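# Place the rolled necktie into the bin

## Task

Get the necktie, which is rolled up, into the bin so that it is still rolled when it arrives; do not toss it, and release it only from a height no greater than the bin's rim. The bin must end up upright and flat on the table. Afterwards open the gripper and withdraw the arm; the result only counts if it stays that way without the robot holding anything in place.

## Robot and tools

Robot: two arms, left_arm and right_arm, each with six joints and a parallel gripper. The names are labels only and say nothing about which side of a picture an arm appears on. Knocking or placing a rigid object off the table is a failure; cloth, paper or film leaving the table is not. Never let the arms collide or press hard on each other, since that can end the scene. Avoid drops, slips, slams and forceful pushes.

Scene frame (used in results): origin on the table surface midway between the arms, +z up, +x outward over the table, left_arm on the +y side. Positions are in metres, orientations as quaternions w,x,y,z. The printed hand position can be off from the truth, more so at long reach. On a gripper, the fingers point along its own +z and close along its own y; end_effector_position is the point between the pads, roughly 1 cm behind the fingertips.

Tool execute_actions, argument actions: a list holding zero or one item. An empty list just reports the current state. An action item is {"rows": [...], "steps": n} with n from 1 to 15 (default 15); each step lasts 1/30 s. Each row drives one step; if rows run out, the final row repeats. A wait item is {"steps": n} with n up to 300 and no rows; it commands nothing and returns once n steps have passed since the previous result, with your reply time counted in. Optional pictures: false omits camera images (they are included otherwise). A refused call moves nothing.

Each row is one flat list of 14 numbers covering both arms, always all 14: left_arm waist, shoulder, elbow, wrist pitch, wrist yaw, wrist roll, gripper opening, then the same seven for right_arm. Joint values are absolute target angles in radians in each arm's own joint space (same as the Joint positions printout), not offsets. Stated ranges per arm: waist -2.618 to 3.054, shoulder 0.000 to 3.142, elbow 0.000 to 3.142, wrist pitch -1.571 to 1.571, wrist yaw -1.571 to 1.571, wrist roll -2.094 to 2.094. True ends may differ by up to 0.036 rad. A target more than 0.036 beyond an end, and further out than the current angle, gets the call refused; a target past the real end is clipped there, sometimes reported as "joint sent to its limit" (possibly about an earlier action). Missing that message does not prove there is room left. The opening is an absolute command from -1 (closed) to +1 (fully open).

Motion limits: each step the sent target stays within a lead of the measured angle: 0.202 rad waist, 0.258 shoulder, 0.238 elbow, 0.573 wrist pitch, 0.522 wrist yaw and roll. If targets would put a gripper over 70 mm from where it is, all of that arm's targets are scaled back, so large moves need several calls. Friction can leave a joint about 0.031 rad short, and changes smaller than that may not move it. Between calls the arms keep heading for the last row you sent until everything nearly stops or a step is HELD; then only a new action moves them further, though fingers keep finishing their travel.

Result lines: the state line gives each gripper's position and quaternion. Joint positions and Joint velocities list, per arm, six angles (rad) plus the gripper opening in metres (0.093 fully open to 0.000 closed) and their rates. grip_measured is the gripper motor on the -1..+1 scale; pads meet near -0.94 and each millimetre of object width adds about 0.0208; each gripper has a fixed bias up to about 0.02. Because a spring links motor and fingers, grip_measured keeps moving toward your command after contact, so it barely reveals touching. On a rigid flat object the metre reading settles up to about 12 mm below its width (could read 0); soft, round or small items read even lower. Sending a number further below the object's width reading squeezes harder, up to roughly 50-62 N per pad; to keep a grip, keep sending the same closing number. "joint command not followed" means a clearance check altered or blocked joint targets on some steps; HELD marks steps where your row was not sent in whole or part.

Motor heat: holding loads heats motors, even while you think. A MOTOR HOT warning appears from 75 °C; at 90 °C that arm is halted for 10 s; at 100 °C it goes limp and drops.

Tool zoom_image: camera (one of cam_high, cam_low, cam_roll_left, cam_roll_right, cam_left_wrist, cam_right_wrist) and region [x0, y0, x1, y1] in that camera's pixels, top-left origin, at most 504 by 504. It returns a closer look at the latest image. All cameras are 504x504.

Tool finished_scene, argument scene: the number of the current scene. Replying without any tool call also ends things.

Suggested order: look, locate the tie and bin in images, move one gripper above the tie, descend, close gently so the roll stays intact, lift a little, carry over the bin, lower until the tie is at or below the rim, open, rise and move clear, check the bin is upright, then call finished_scene. Time and smooth, low-effort motion improve the result.

Each tool is called as name([rows], argument=value, ...), one row to a line, values as JSON.

## Session

execute_actions(actions=[])

Scene clock: 0.00 s of 4800.00 s.
left_arm: end_effector_position=(+0.3225, +0.1630, +0.4059) grip_measured=+1.000 end_effector_quat_wxyz=(+0.707, +0.067, +0.701, -0.062) | right_arm: end_effector_position=(+0.3535, -0.2898, +0.4071) grip_measured=+1.000 end_effector_quat_wxyz=(+0.711, +0.040, +0.701, -0.033)
Joint positions: left_arm=[ 0.014  1.052  1.057  0.003 -0.012  0.008  0.093] | right_arm=[-0.006  1.042  1.051  0.006  0.014  0.011  0.093]
Joint velocities: left_arm=[-0.002 -0.022  0.002 -0.022  0.037  0.022  0.   ] | right_arm=[-0.012  0.007 -0.037 -0.095  0.037 -0.007  0.   ]

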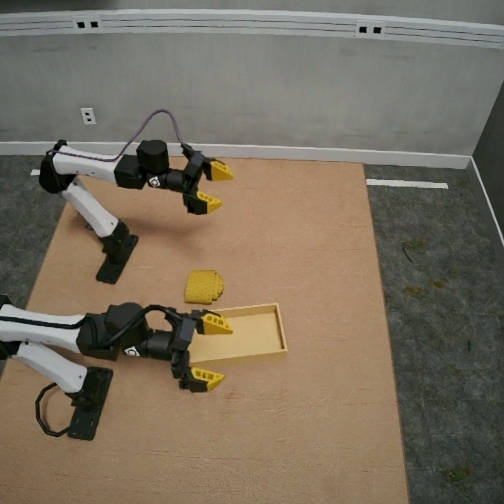

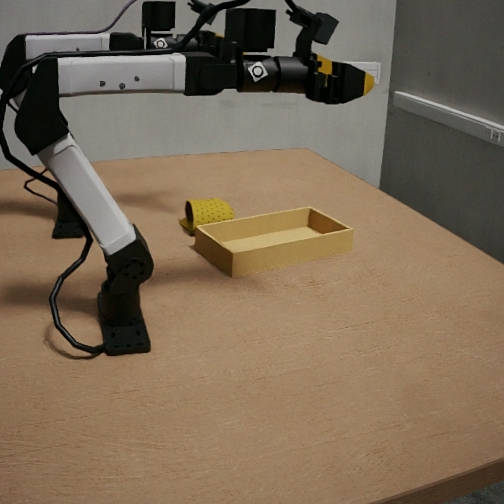

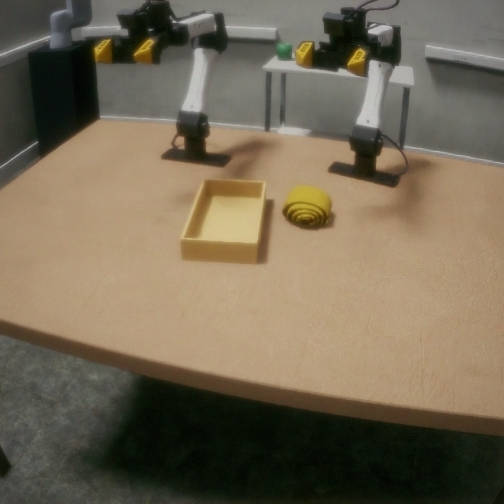

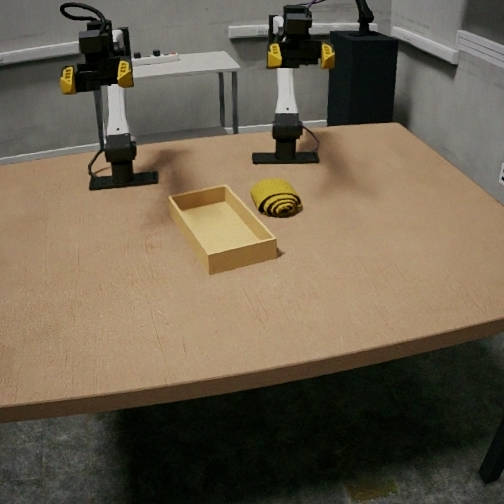

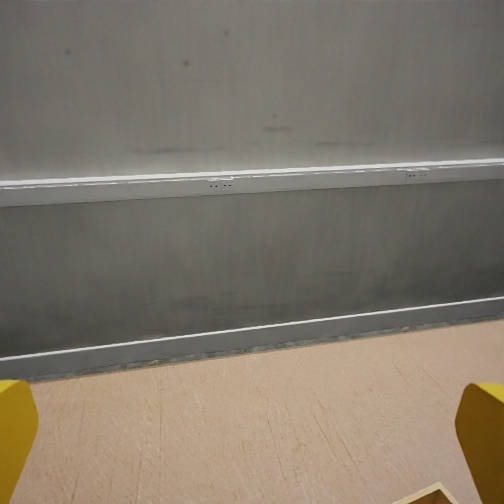

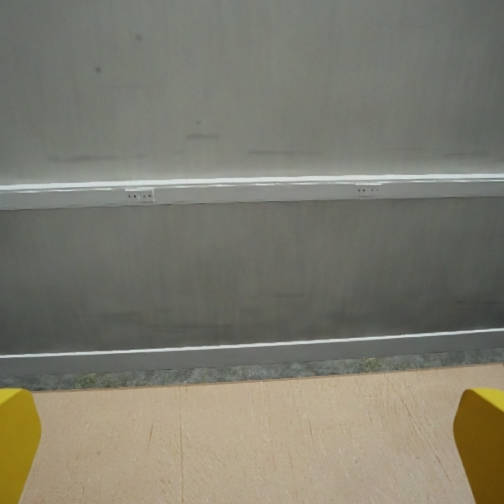

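execute_actions([
  {"rows":[[0.014,1.052,1.057,-0.8,0,0,1,-0.6,1.042,1.051,0,0,0,1]],"steps":15},
], pictures=false)

execute_actions([
  {"steps":20},
])

Scene clock: 15.47 s of 4800.00 s.
left_arm: end_effector_position=(+0.2597, +0.1751, +0.2437) grip_measured=+1.000 end_effector_quat_wxyz=(+0.405, +0.090, +0.909, -0.034) | right_arm: end_effector_position=(+0.2704, -0.4915, +0.4050) grip_measured=+1.000 end_effector_quat_wxyz=(+0.668, +0.242, +0.662, -0.239)
Joint positions: left_arm=[ 0.014  1.049  1.064 -0.749 -0.01   0.006  0.093] | right_arm=[-0.599  1.042  1.051 -0.003  0.011  0.007  0.093]
Joint velocities: left_arm=[-0.012  0.012 -0.002 -0.271  0.007 -0.022  0.   ] | right_arm=[-0.017 -0.007 -0.002 -0.051 -0.051  0.022  0.   ]
Steps of this call (steps 1 to 90: nothing new was sent; then 11.97 s passed at rest; steps 91 to 105: all 15 steps of this action). Readings (joint positions):
91: left_arm=[0.014 1.052 1.061 -0.035 -0.012 0.008] | right_arm=[-0.032 1.042 1.051 0.004 -0.005 0.009]
92: left_arm=[0.014 1.049 1.064 -0.101 -0.012 0.008] | right_arm=[-0.093 1.042 1.051 0.004 -0.014 0.007]
94: left_arm=[0.014 1.049 1.064 -0.248 -0.012 0.008] | right_arm=[-0.238 1.042 1.051 0.000 -0.011 0.007]
98: left_arm=[0.014 1.049 1.064 -0.545 -0.011 0.007] | right_arm=[-0.521 1.042 1.051 -0.003 -0.002 0.007]
105: the state above

Scene clock: 16.13 s of 4800.00 s.
left_arm: end_effector_position=(+0.2535, +0.1762, +0.2370) grip_measured=+1.000 end_effector_quat_wxyz=(+0.388, +0.090, +0.917, -0.032) | right_arm: end_effector_position=(+0.2705, -0.4914, +0.4050) grip_measured=+1.000 end_effector_quat_wxyz=(+0.668, +0.241, +0.662, -0.238)
Joint positions: left_arm=[ 0.014  1.049  1.064 -0.787 -0.01   0.005  0.093] | right_arm=[-0.599  1.042  1.051 -0.003  0.01   0.007  0.093]
Joint velocities: left_arm=[-0.017 -0.012 -0.012  0.007 -0.066 -0.051  0.   ] | right_arm=[-0.017 -0.017  0.007 -0.007  0.095 -0.095  0.   ]
Steps of this call (steps 1 to 20: the robot went on to your last target). Readings (joint positions):
1: left_arm=[0.014 1.049 1.064 -0.758 -0.010 0.006] | right_arm=[-0.599 1.042 1.051 -0.003 0.011 0.007]
2: left_arm=[0.014 1.049 1.064 -0.765 -0.010 0.005] | right_arm=[-0.599 1.042 1.051 -0.003 0.011 0.007]
4: left_arm=[0.014 1.049 1.064 -0.774 -0.010 0.005] | right_arm=[-0.599 1.042 1.051 -0.003 0.011 0.007]
8: left_arm=[0.014 1.049 1.064 -0.783 -0.010 0.005] | right_arm=[-0.599 1.042 1.051 -0.003 0.010 0.007]
20: the state above

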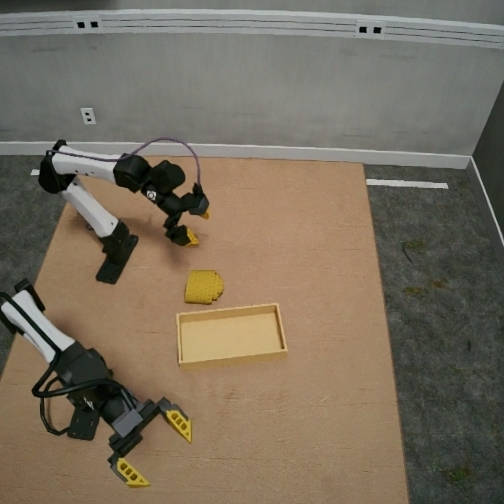

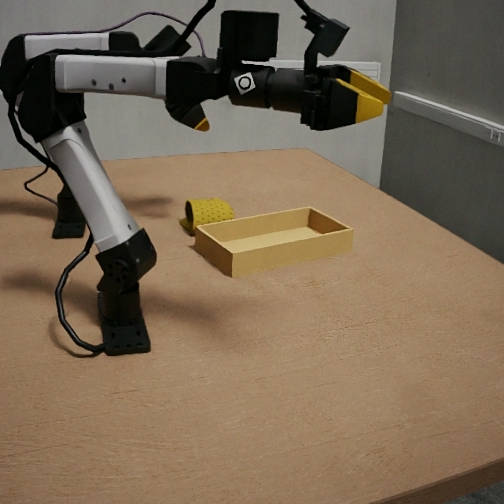

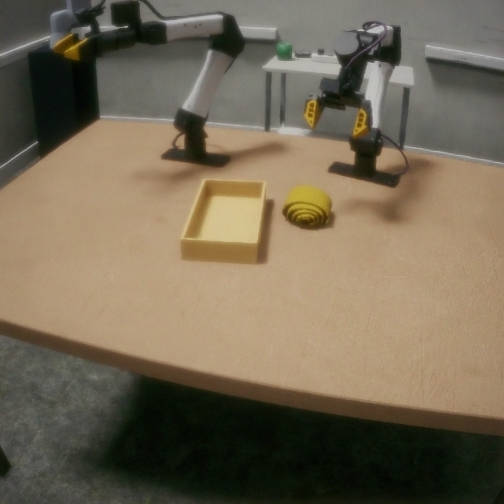

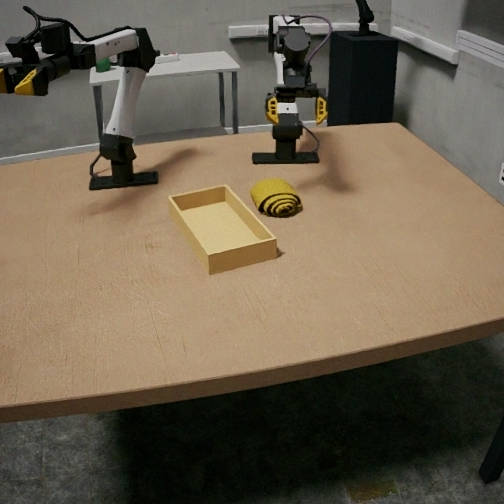

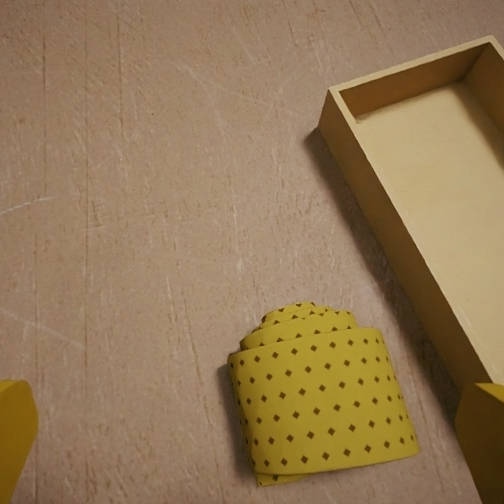

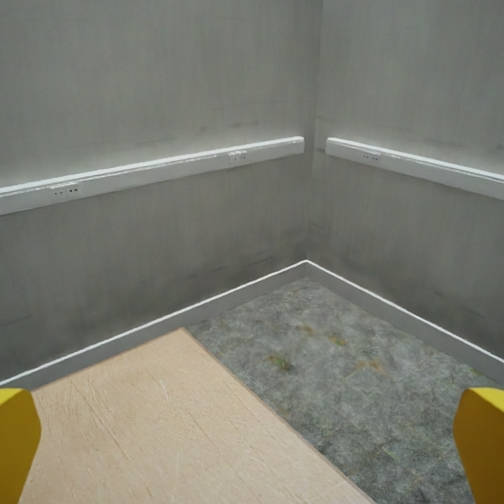

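execute_actions([
  {"rows":[[0,1.15,1.12,-0.87,0,0,1,-0.6,1.042,1.051,0,0,0,1],[-0.03,1.25,1.18,-0.95,0,0,1,-0.6,1.042,1.051,0,0,0,1],[-0.06,1.35,1.23,-1.03,0,0,1,-0.6,1.042,1.051,0,0,0,1],[-0.09,1.45,1.29,-1.12,0,0,1,-0.6,1.042,1.051,0,0,0,1],[-0.12,1.55,1.35,-1.2,0,0,1,-0.6,1.042,1.051,0,0,0,1],[-0.15,1.62,1.4,-1.33,0,0,1,-0.6,1.042,1.051,0,0,0,1]],"steps":15},
], pictures=false)

execute_actions([
  {"steps":25},
])

Scene clock: 40.97 s of 4800.00 s.
left_arm: end_effector_position=(+0.2347, +0.1291, +0.1306) grip_measured=+1.000 end_effector_quat_wxyz=(+0.021, +0.180, +0.983, -0.002) | right_arm: end_effector_position=(+0.2705, -0.4914, +0.4050) grip_measured=+1.000 end_effector_quat_wxyz=(+0.668, +0.241, +0.662, -0.238)
Joint positions: left_arm=[-0.149  1.64   1.384 -1.272 -0.003  0.004  0.093] | right_arm=[-0.599  1.042  1.051 -0.003  0.01   0.007  0.093]
Joint velocities: left_arm=[ 0.002 -0.1   -0.002 -0.462 -0.007  0.007  0.   ] | right_arm=[ 0.002 -0.017 -0.007  0.022 -0.007 -0.007  0.   ]
Steps of this call (steps 1 to 15: the robot went on to your last target; steps 16 to 110: nothing new was sent; then 20.67 s passed at rest; steps 111 to 125: all 15 steps of this action). Readings (joint positions):
111: left_arm=[0.013 1.057 1.071 -0.799 -0.010 0.005] | right_arm=[-0.599 1.042 1.051 -0.003 0.010 0.007]
112: left_arm=[0.007 1.087 1.097 -0.830 -0.011 0.005] | right_arm=[-0.599 1.042 1.051 -0.003 0.010 0.007]
114: left_arm=[-0.030 1.216 1.195 -0.912 -0.011 0.004] | right_arm=[-0.599 1.042 1.051 -0.003 0.010 0.007]
118: left_arm=[-0.131 1.531 1.379 -1.093 -0.006 0.004] | right_arm=[-0.599 1.042 1.051 -0.003 0.010 0.007]
125: the state above

Scene clock: 41.80 s of 4800.00 s.
left_arm: end_effector_position=(+0.2238, +0.1331, +0.1318) grip_measured=+1.000 end_effector_quat_wxyz=(+0.000, +0.180, +0.984, +0.001) | right_arm: end_effector_position=(+0.2705, -0.4914, +0.4050) grip_measured=+1.000 end_effector_quat_wxyz=(+0.668, +0.241, +0.662, -0.238)
Joint positions: left_arm=[-0.149  1.635  1.384 -1.319 -0.003  0.004  0.093] | right_arm=[-0.599  1.042  1.051 -0.003  0.01   0.007  0.093]
Joint velocities: left_arm=[-0.012  0.007 -0.007  0.037  0.051 -0.007  0.   ] | right_arm=[-0.012 -0.007 -0.002 -0.066 -0.037  0.022  0.   ]
Steps of this call (steps 1 to 25: the robot went on to your last target). Readings (joint positions):
1: left_arm=[-0.149 1.637 1.384 -1.283 -0.003 0.004] | right_arm=[-0.599 1.042 1.051 -0.003 0.010 0.007]
2: left_arm=[-0.149 1.635 1.384 -1.292 -0.003 0.004] | right_arm=[-0.599 1.042 1.051 -0.003 0.010 0.007]
4: left_arm=[-0.149 1.635 1.384 -1.303 -0.003 0.004] | right_arm=[-0.599 1.042 1.051 -0.003 0.010 0.007]
8: left_arm=[-0.149 1.635 1.384 -1.314 -0.003 0.004] | right_arm=[-0.599 1.042 1.051 -0.003 0.010 0.007]
25: the state above

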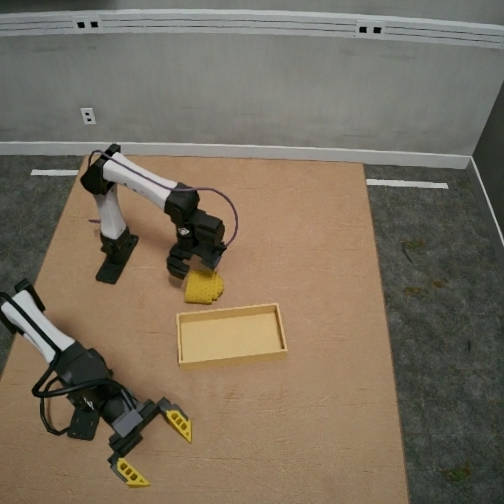

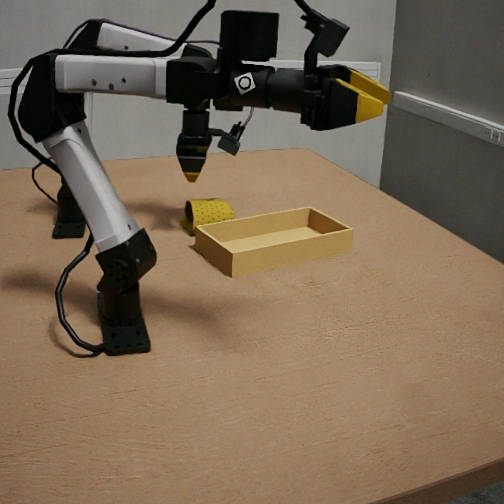

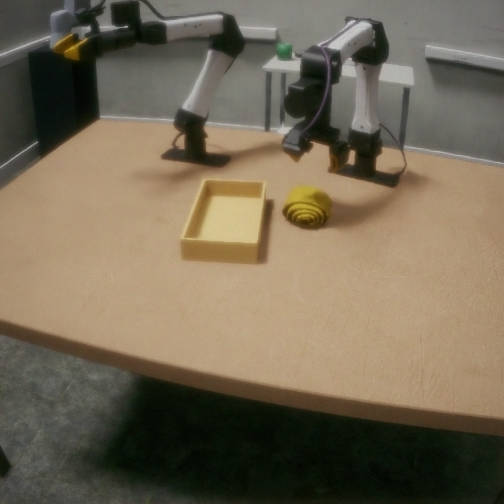

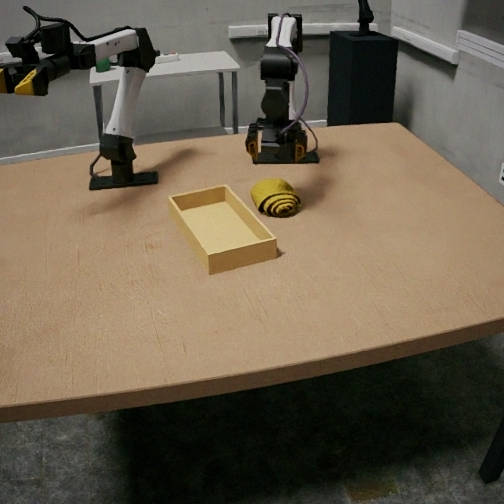

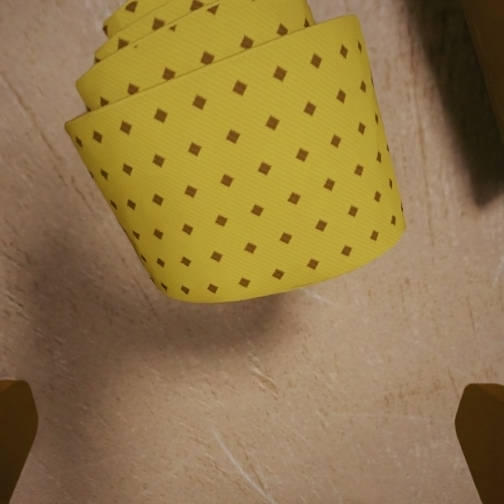

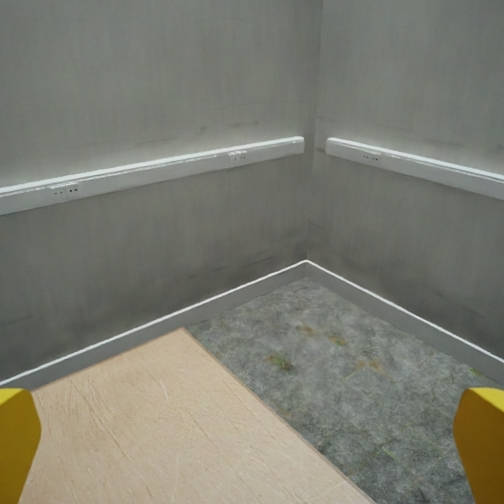

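execute_actions([
  {"rows":[[-0.149,1.67,1.45,-1.34,0,-0.06,1,-0.6,1.042,1.051,0,0,0,1],[-0.149,1.71,1.5,-1.35,0,-0.12,1,-0.6,1.042,1.051,0,0,0,1],[-0.149,1.75,1.55,-1.36,0,-0.18,1,-0.6,1.042,1.051,0,0,0,1],[-0.149,1.79,1.6,-1.37,0,-0.24,1,-0.6,1.042,1.051,0,0,0,1],[-0.149,1.83,1.65,-1.38,0,-0.3,1,-0.6,1.042,1.051,0,0,0,1],[-0.149,1.87,1.70,-1.38,0,-0.34,1,-0.6,1.042,1.051,0,0,0,1]],"steps":15},
], pictures=false)

execute_actions([
  {"steps":10},
])

Scene clock: 63.17 s of 4800.00 s.
left_arm: end_effector_position=(+0.2842, +0.1105, +0.1385) grip_measured=+1.000 end_effector_quat_wxyz=(+0.013, +0.023, +1.000, -0.003) | right_arm: end_effector_position=(+0.2705, -0.4914, +0.4050) grip_measured=+1.000 end_effector_quat_wxyz=(+0.668, +0.241, +0.662, -0.238)
Joint positions: left_arm=[-0.149  1.861  1.678 -1.362 -0.003 -0.312  0.093] | right_arm=[-0.599  1.042  1.051 -0.003  0.01   0.007  0.093]
Joint velocities: left_arm=[-0.017  0.002  0.017 -0.051  0.066 -0.154  0.   ] | right_arm=[-0.027 -0.002 -0.007 -0.022 -0.007  0.007  0.   ]
Steps of this call (steps 1 to 15: the robot went on to your last target; steps 16 to 110: nothing new was sent; then 17.20 s passed at rest; steps 111 to 125: all 15 steps of this action). Readings (joint positions):
111: left_arm=[-0.149 1.637 1.390 -1.324 -0.003 -0.004] | right_arm=[-0.599 1.042 1.051 -0.003 0.010 0.007]
112: left_arm=[-0.149 1.648 1.410 -1.339 -0.003 -0.023] | right_arm=[-0.599 1.042 1.051 -0.003 0.010 0.007]
114: left_arm=[-0.149 1.698 1.492 -1.363 -0.003 -0.083] | right_arm=[-0.599 1.042 1.051 -0.003 0.010 0.007]
118: left_arm=[-0.149 1.829 1.666 -1.355 -0.003 -0.225] | right_arm=[-0.599 1.042 1.051 -0.003 0.010 0.007]
125: the state above

Scene clock: 63.50 s of 4800.00 s.
left_arm: end_effector_position=(+0.2827, +0.1110, +0.1385) grip_measured=+1.000 end_effector_quat_wxyz=(+0.009, +0.013, +1.000, -0.002) | right_arm: end_effector_position=(+0.2705, -0.4914, +0.4050) grip_measured=+1.000 end_effector_quat_wxyz=(+0.668, +0.241, +0.662, -0.238)
Joint positions: left_arm=[-0.149  1.861  1.678 -1.369 -0.003 -0.332  0.093] | right_arm=[-0.599  1.042  1.051 -0.003  0.01   0.007  0.093]
Joint velocities: left_arm=[-0.002  0.002 -0.002 -0.022 -0.037 -0.051  0.   ] | right_arm=[ 0.012 -0.012 -0.002  0.037 -0.051  0.037  0.   ]
Steps of this call (steps 1 to 10: the robot went on to your last target). Readings (joint positions):
1: left_arm=[-0.149 1.861 1.678 -1.364 -0.003 -0.316] | right_arm=[-0.599 1.042 1.051 -0.003 0.010 0.007]
2: left_arm=[-0.149 1.861 1.678 -1.365 -0.003 -0.320] | right_arm=[-0.599 1.042 1.051 -0.003 0.010 0.007]
4: left_arm=[-0.149 1.861 1.678 -1.367 -0.003 -0.325] | right_arm=[-0.599 1.042 1.051 -0.003 0.010 0.007]
8: left_arm=[-0.149 1.861 1.678 -1.368 -0.003 -0.331] | right_arm=[-0.599 1.042 1.051 -0.003 0.010 0.007]
10: the state above

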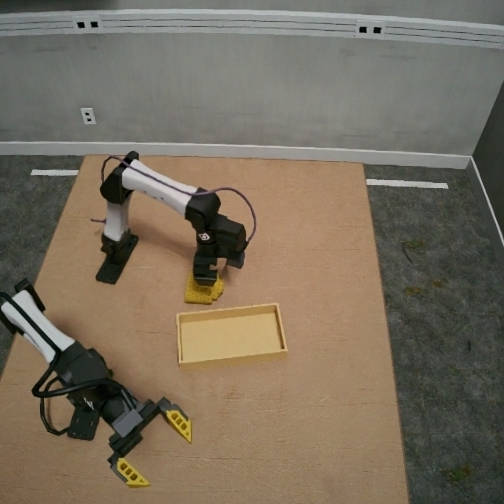

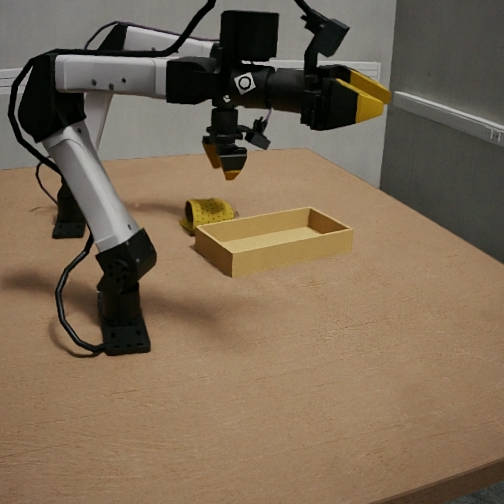

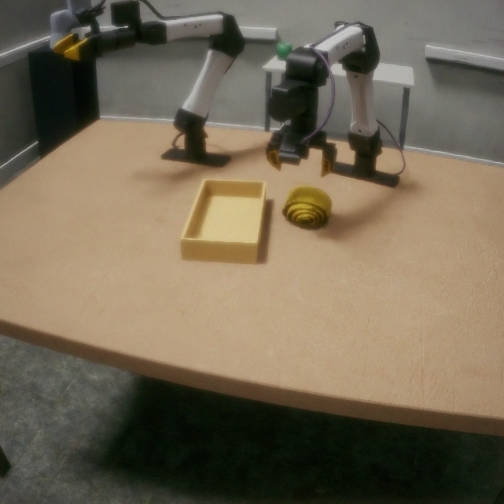

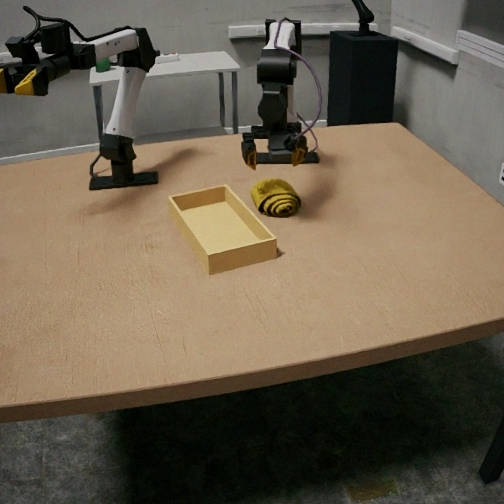

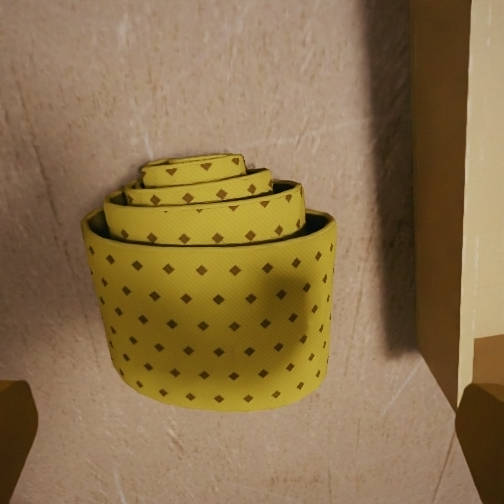

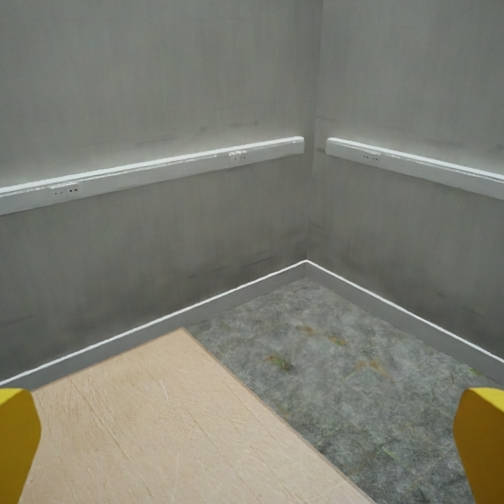

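execute_actions([
  {"rows":[[-0.14,1.84,1.63,-1.34,0,-0.33,1,-0.6,1.042,1.051,0,0,0,1],[-0.13,1.82,1.58,-1.31,0,-0.33,1,-0.6,1.042,1.051,0,0,0,1],[-0.125,1.8,1.53,-1.28,0,-0.33,1,-0.6,1.042,1.051,0,0,0,1],[-0.125,1.785,1.48,-1.25,0,-0.33,1,-0.6,1.042,1.051,0,0,0,1],[-0.125,1.77,1.435,-1.215,0,-0.33,1,-0.6,1.042,1.051,0,0,0,1]],"steps":15},
])

Scene clock: 90.47 s of 4800.00 s.
left_arm: end_effector_position=(+0.2619, +0.1254, +0.1045) grip_measured=+1.000 end_effector_quat_wxyz=(-0.001, +0.003, +1.000, +0.002) | right_arm: end_effector_position=(+0.2705, -0.4913, +0.4050) grip_measured=+1.000 end_effector_quat_wxyz=(+0.668, +0.241, +0.662, -0.238)
Joint positions: left_arm=[-0.131  1.789  1.452 -1.237 -0.003 -0.335  0.093] | right_arm=[-0.599  1.042  1.051 -0.003  0.01   0.007  0.093]
Joint velocities: left_arm=[-0.007  0.002 -0.032  0.095  0.007 -0.007  0.   ] | right_arm=[-0.002 -0.002 -0.017 -0.037 -0.007 -0.081  0.   ]
Steps of this call (steps 1 to 30: the robot went on to your last target; steps 31 to 120: nothing new was sent; then 22.47 s passed at rest; steps 121 to 135: all 15 steps of this action). Readings (joint positions):
121: left_arm=[-0.149 1.861 1.675 -1.366 -0.003 -0.335] | right_arm=[-0.599 1.042 1.051 -0.003 0.010 0.007]
122: left_arm=[-0.148 1.855 1.661 -1.352 -0.003 -0.335] | right_arm=[-0.599 1.042 1.051 -0.003 0.010 0.007]
124: left_arm=[-0.142 1.826 1.592 -1.311 -0.003 -0.335] | right_arm=[-0.599 1.042 1.051 -0.003 0.010 0.007]
128: left_arm=[-0.131 1.789 1.464 -1.276 -0.003 -0.335] | right_arm=[-0.599 1.042 1.051 -0.003 0.010 0.007]
135: the state above

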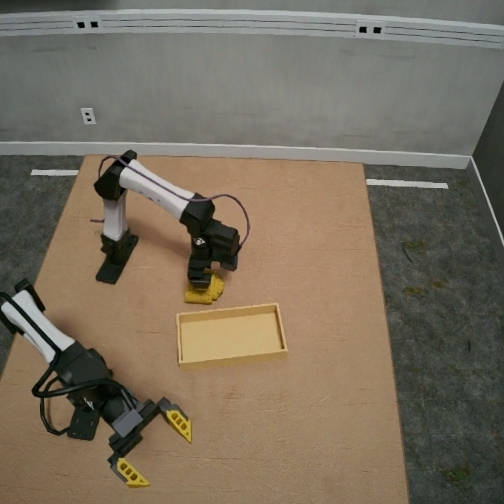

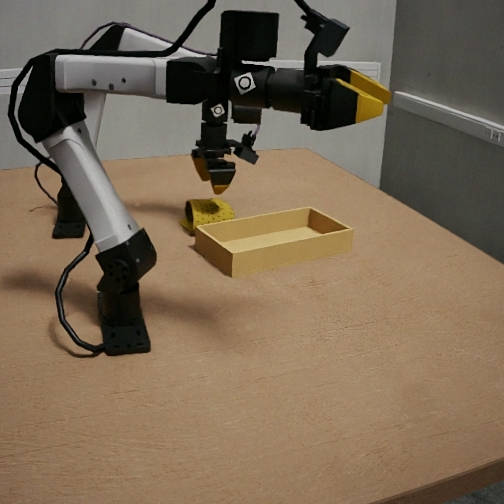

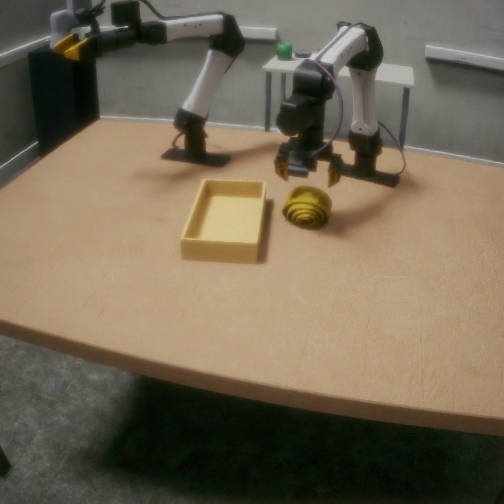

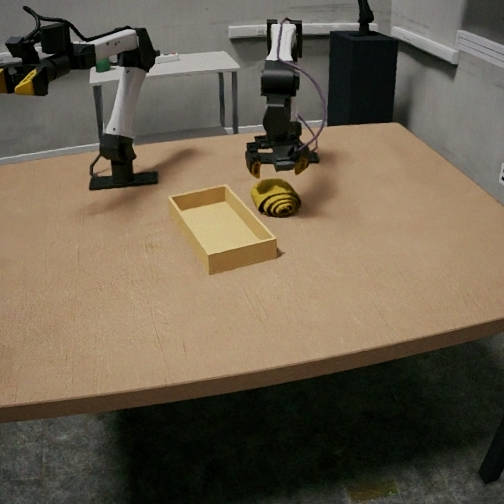

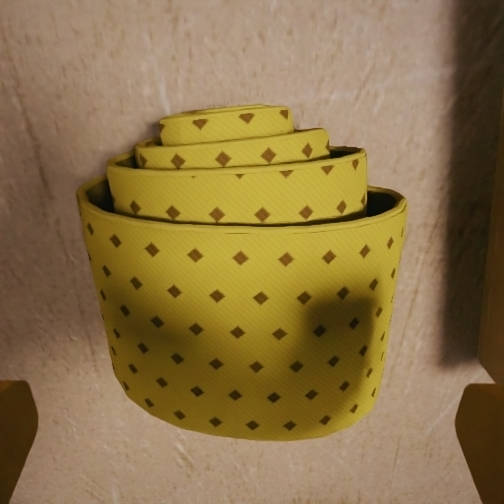

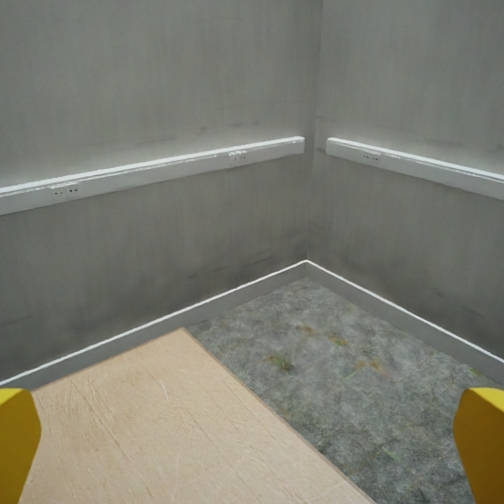

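execute_actions([
  {"rows":[[-0.125,1.79,1.41,-1.18,0,-0.33,1,-0.6,1.042,1.051,0,0,0,1],[-0.125,1.8,1.38,-1.14,0,-0.33,1,-0.6,1.042,1.051,0,0,0,1],[-0.125,1.81,1.35,-1.11,0,-0.33,1,-0.6,1.042,1.051,0,0,0,1],[-0.125,1.815,1.32,-1.08,0,-0.33,1,-0.6,1.042,1.051,0,0,0,1],[-0.125,1.815,1.29,-1.05,0,-0.33,1,-0.6,1.042,1.051,0,0,0,1]],"steps":15},
])

Scene clock: 100.13 s of 4800.00 s.
left_arm: end_effector_position=(+0.2599, +0.1261, +0.0631) grip_measured=+1.000 end_effector_quat_wxyz=(+0.001, +0.003, +1.000, +0.001) | right_arm: end_effector_position=(+0.2705, -0.4913, +0.4050) grip_measured=+1.000 end_effector_quat_wxyz=(+0.668, +0.241, +0.662, -0.238)
Joint positions: left_arm=[-0.131  1.806  1.306 -1.071 -0.003 -0.335  0.093] | right_arm=[-0.599  1.042  1.051 -0.003  0.01   0.007  0.093]
Joint velocities: left_arm=[ 0.002 -0.007  0.002  0.081 -0.022 -0.037  0.   ] | right_arm=[ 0.002 -0.012  0.002 -0.007 -0.051  0.022  0.   ]
Steps of this call (steps 1 to 30: the robot went on to your last target; steps 31 to 120: nothing new was sent; then 5.17 s passed at rest; steps 121 to 135: all 15 steps of this action). Readings (joint positions):
121: left_arm=[-0.131 1.789 1.450 -1.220 -0.003 -0.335] | right_arm=[-0.599 1.042 1.051 -0.003 0.010 0.007]
122: left_arm=[-0.131 1.789 1.442 -1.208 -0.003 -0.335] | right_arm=[-0.599 1.042 1.051 -0.003 0.010 0.007]
124: left_arm=[-0.131 1.789 1.404 -1.164 -0.003 -0.335] | right_arm=[-0.599 1.042 1.051 -0.003 0.010 0.007]
128: left_arm=[-0.131 1.799 1.316 -1.107 -0.003 -0.335] | right_arm=[-0.599 1.042 1.051 -0.003 0.010 0.007]
135: the state above

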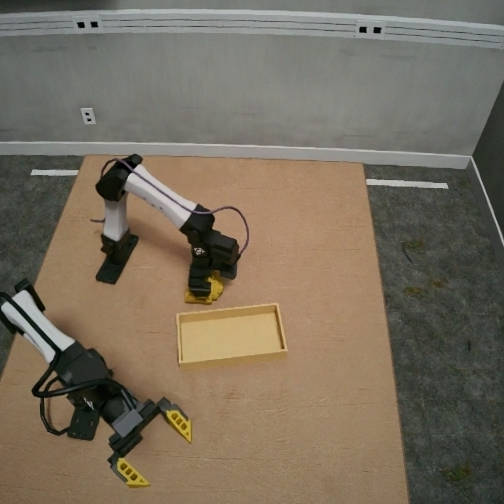

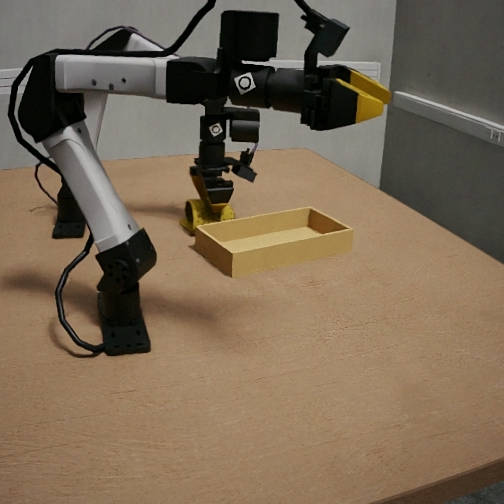

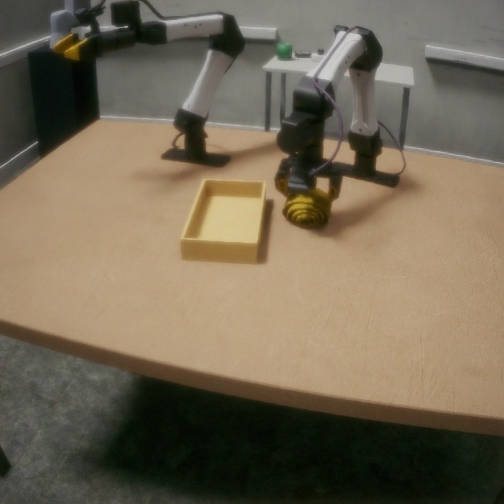

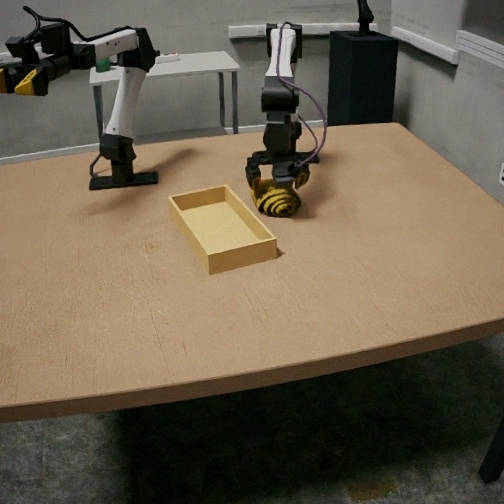

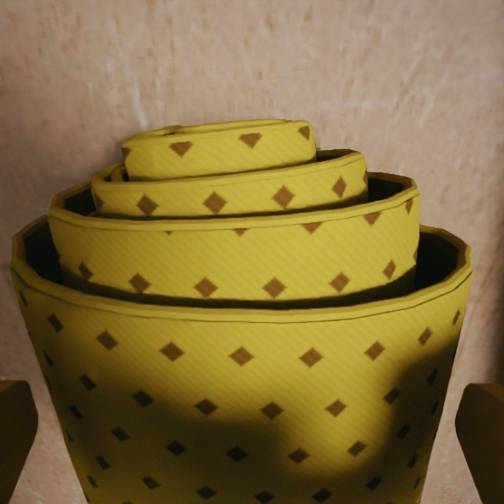

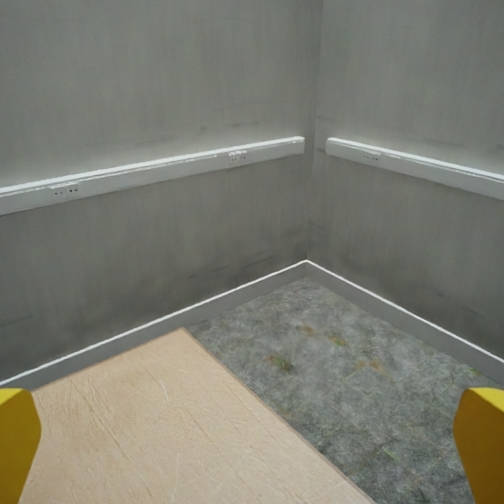

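execute_actions([
  {"rows":[[-0.125,1.82,1.275,-1.03,0,-0.33,1,-0.6,1.042,1.051,0,0,0,1],[-0.125,1.83,1.255,-1.0,0,-0.33,1,-0.6,1.042,1.051,0,0,0,1],[-0.125,1.84,1.235,-0.97,0,-0.33,1,-0.6,1.042,1.051,0,0,0,1],[-0.125,1.85,1.215,-0.94,0,-0.33,1,-0.6,1.042,1.051,0,0,0,1],[-0.125,1.86,1.195,-0.915,0,-0.33,1,-0.6,1.042,1.051,0,0,0,1]],"steps":15},
])

zoom_image(camera="cam_roll_left", region=[240,140,380,260])

Scene clock: 108.87 s of 4800.00 s.
left_arm: end_effector_position=(+0.2612, +0.1277, +0.0353) grip_measured=+1.000 end_effector_quat_wxyz=(+0.005, +0.003, +1.000, +0.005) | right_arm: end_effector_position=(+0.2705, -0.4913, +0.4050) grip_measured=+1.000 end_effector_quat_wxyz=(+0.668, +0.241, +0.662, -0.238)
Joint positions: left_arm=[-0.13   1.836  1.228 -0.956 -0.013 -0.334  0.093] | right_arm=[-0.599  1.042  1.051 -0.003  0.01   0.007  0.093]
Joint velocities: left_arm=[ 0.007  0.007  0.017 -0.007 -0.022  0.007  0.   ] | right_arm=[-0.007  0.007 -0.017  0.007 -0.007  0.066  0.   ]
Steps of this call (steps 1 to 30: the robot went on to your last target; steps 31 to 120: nothing new was sent; then 4.23 s passed at rest; steps 121 to 135: all 15 steps of this action). Readings (joint positions):
121: left_arm=[-0.131 1.806 1.306 -1.058 -0.003 -0.335] | right_arm=[-0.599 1.042 1.051 -0.003 0.010 0.007]
122: left_arm=[-0.131 1.806 1.303 -1.050 -0.003 -0.335] | right_arm=[-0.599 1.042 1.051 -0.003 0.010 0.007]
124: left_arm=[-0.131 1.808 1.281 -1.016 -0.003 -0.335] | right_arm=[-0.599 1.042 1.051 -0.003 0.010 0.007]
128: left_arm=[-0.131 1.834 1.229 -0.962 -0.008 -0.334] | right_arm=[-0.599 1.042 1.051 -0.003 0.010 0.007]
135: the state above

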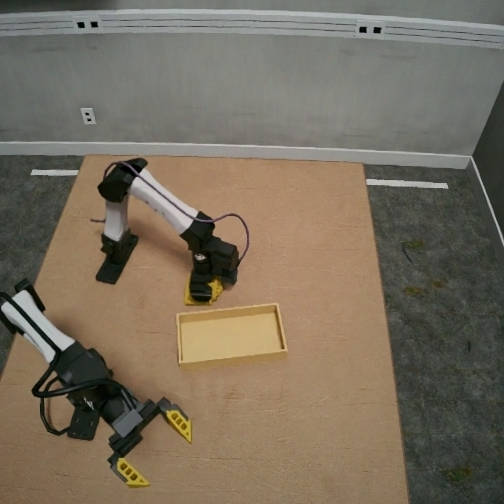

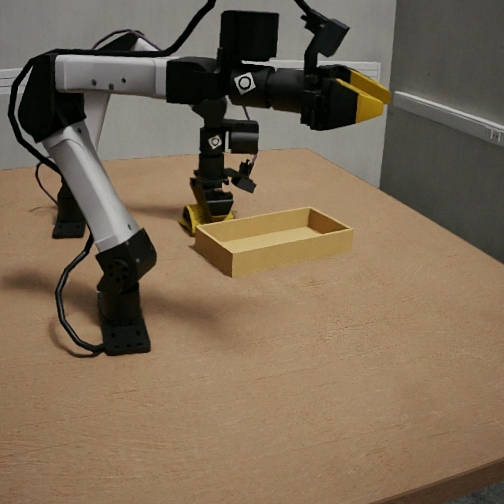

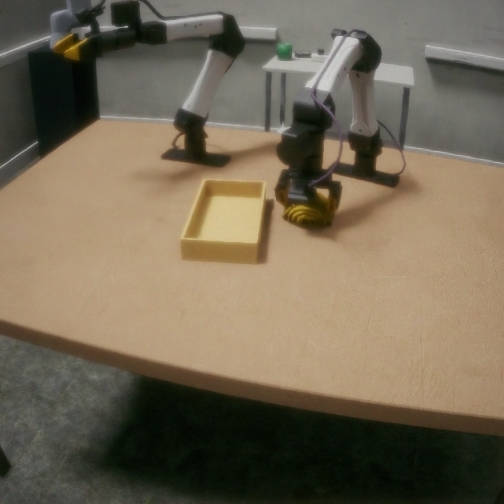

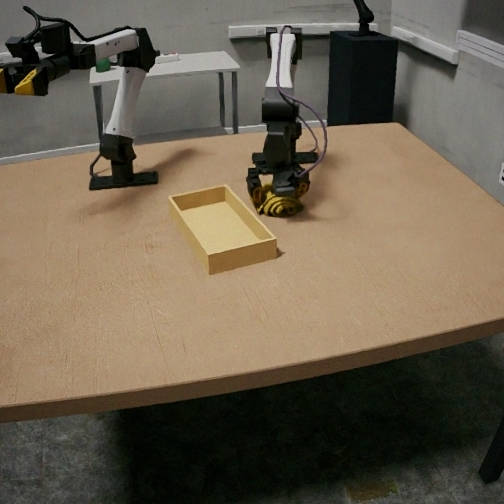

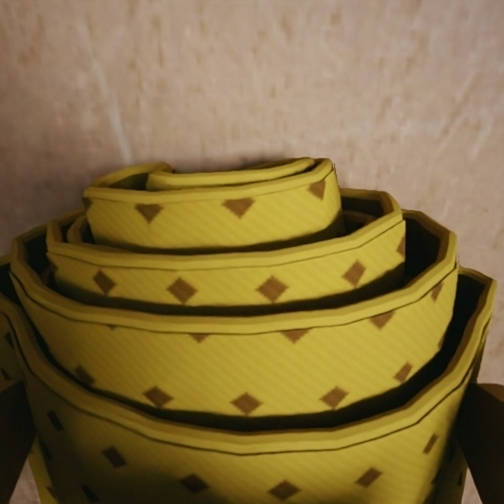

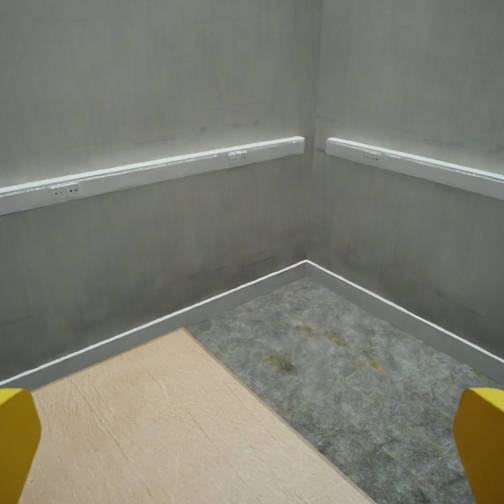

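Region (240, 140, 380, 260) of cam_roll_left's 504x504 image, scaled by 3.600, with more detail than that image has; it fills the top 432 rows of this view, and the rest is white.

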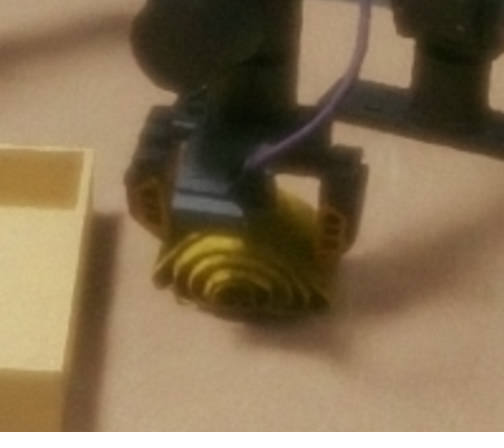

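execute_actions([
  {"rows":[[-0.13,1.84,1.22,-0.95,0,-0.33,0.9,-0.6,1.042,1.051,0,0,0,1],[-0.13,1.84,1.22,-0.95,0,-0.33,0.8,-0.6,1.042,1.051,0,0,0,1],[-0.13,1.84,1.22,-0.95,0,-0.33,0.7,-0.6,1.042,1.051,0,0,0,1],[-0.13,1.84,1.22,-0.95,0,-0.33,0.6,-0.6,1.042,1.051,0,0,0,1],[-0.13,1.84,1.22,-0.95,0,-0.33,0.5,-0.6,1.042,1.051,0,0,0,1],[-0.13,1.84,1.22,-0.95,0,-0.33,0.4,-0.6,1.042,1.051,0,0,0,1],[-0.13,1.84,1.22,-0.95,0,-0.33,0.3,-0.6,1.042,1.051,0,0,0,1],[-0.13,1.84,1.22,-0.95,0,-0.33,0.2,-0.6,1.042,1.051,0,0,0,1]],"steps":15},
])

zoom_image(camera="cam_roll_right", region=[210,130,350,250])

Scene clock: 119.17 s of 4800.00 s.
left_arm: end_effector_position=(+0.2607, +0.1270, +0.0381) grip_measured=+0.204 end_effector_quat_wxyz=(+0.007, +0.003, +1.000, +0.002) | right_arm: end_effector_position=(+0.2705, -0.4913, +0.4050) grip_measured=+1.000 end_effector_quat_wxyz=(+0.668, +0.241, +0.662, -0.238)
Joint positions: left_arm=[-0.13   1.826  1.228 -0.96  -0.008 -0.333  0.055] | right_arm=[-0.599  1.042  1.051 -0.003  0.01   0.007  0.093]
Joint velocities: left_arm=[ 0.002  0.017 -0.007 -0.007 -0.037 -0.081  0.001] | right_arm=[-0.007 -0.007 -0.012  0.051 -0.022  0.007  0.   ]
Steps of this call (steps 1 to 15: the robot went on to your last target; steps 16 to 110: nothing new was sent; then 6.13 s passed at rest; steps 111 to 125: all 15 steps of this action). Readings (joint positions):
111: left_arm=[-0.130 1.836 1.228 -0.958 -0.013 -0.334] | right_arm=[-0.599 1.042 1.051 -0.003 0.010 0.007]
112: left_arm=[-0.130 1.834 1.228 -0.959 -0.015 -0.334] | right_arm=[-0.599 1.042 1.051 -0.003 0.010 0.007]
114: left_arm=[-0.130 1.830 1.228 -0.963 -0.019 -0.333] | right_arm=[-0.599 1.042 1.051 -0.003 0.010 0.007]
118: left_arm=[-0.130 1.826 1.228 -0.962 -0.014 -0.333] | right_arm=[-0.599 1.042 1.051 -0.003 0.010 0.007]
125: the state above

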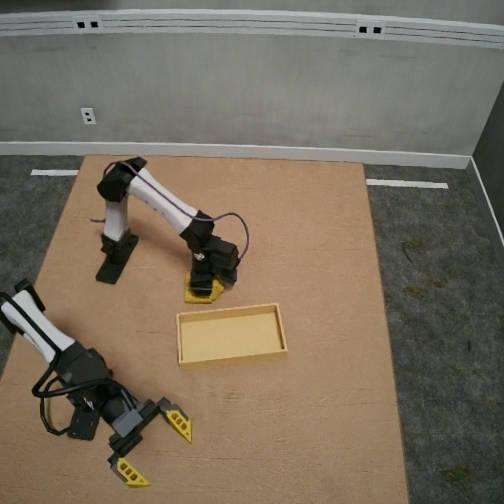

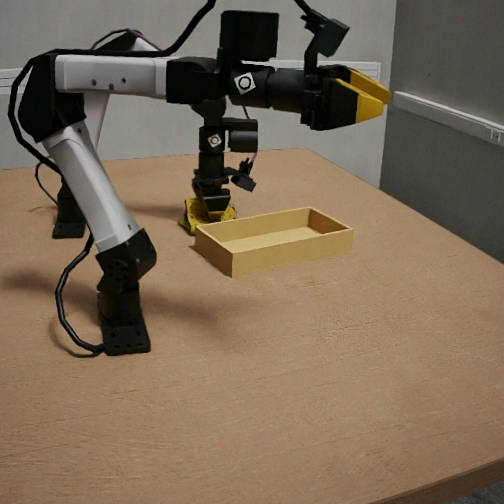

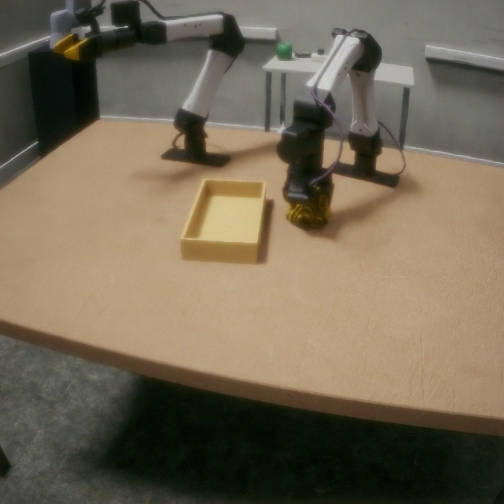

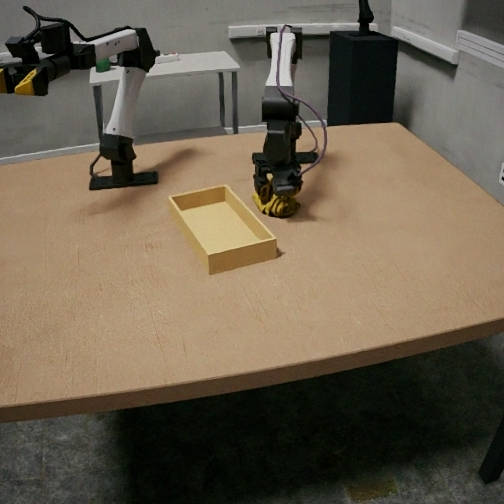

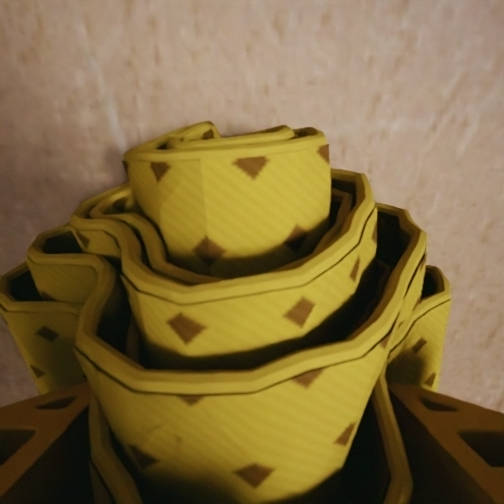

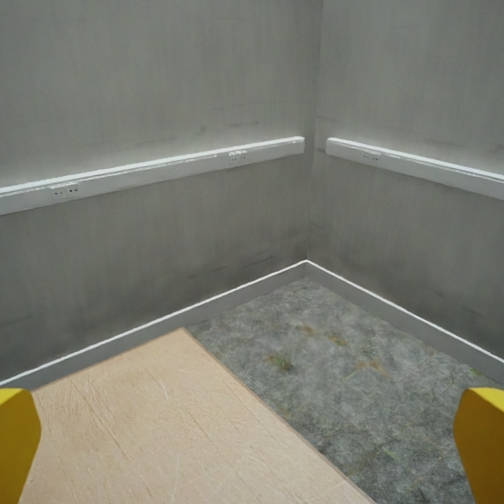

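Region (210, 130, 350, 250) of cam_roll_right's 504x504 image, scaled by 3.600, with more detail than that image has; it fills the top 432 rows of this view, and the rest is white.

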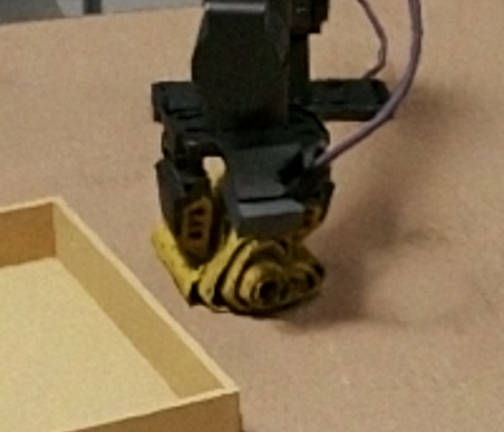

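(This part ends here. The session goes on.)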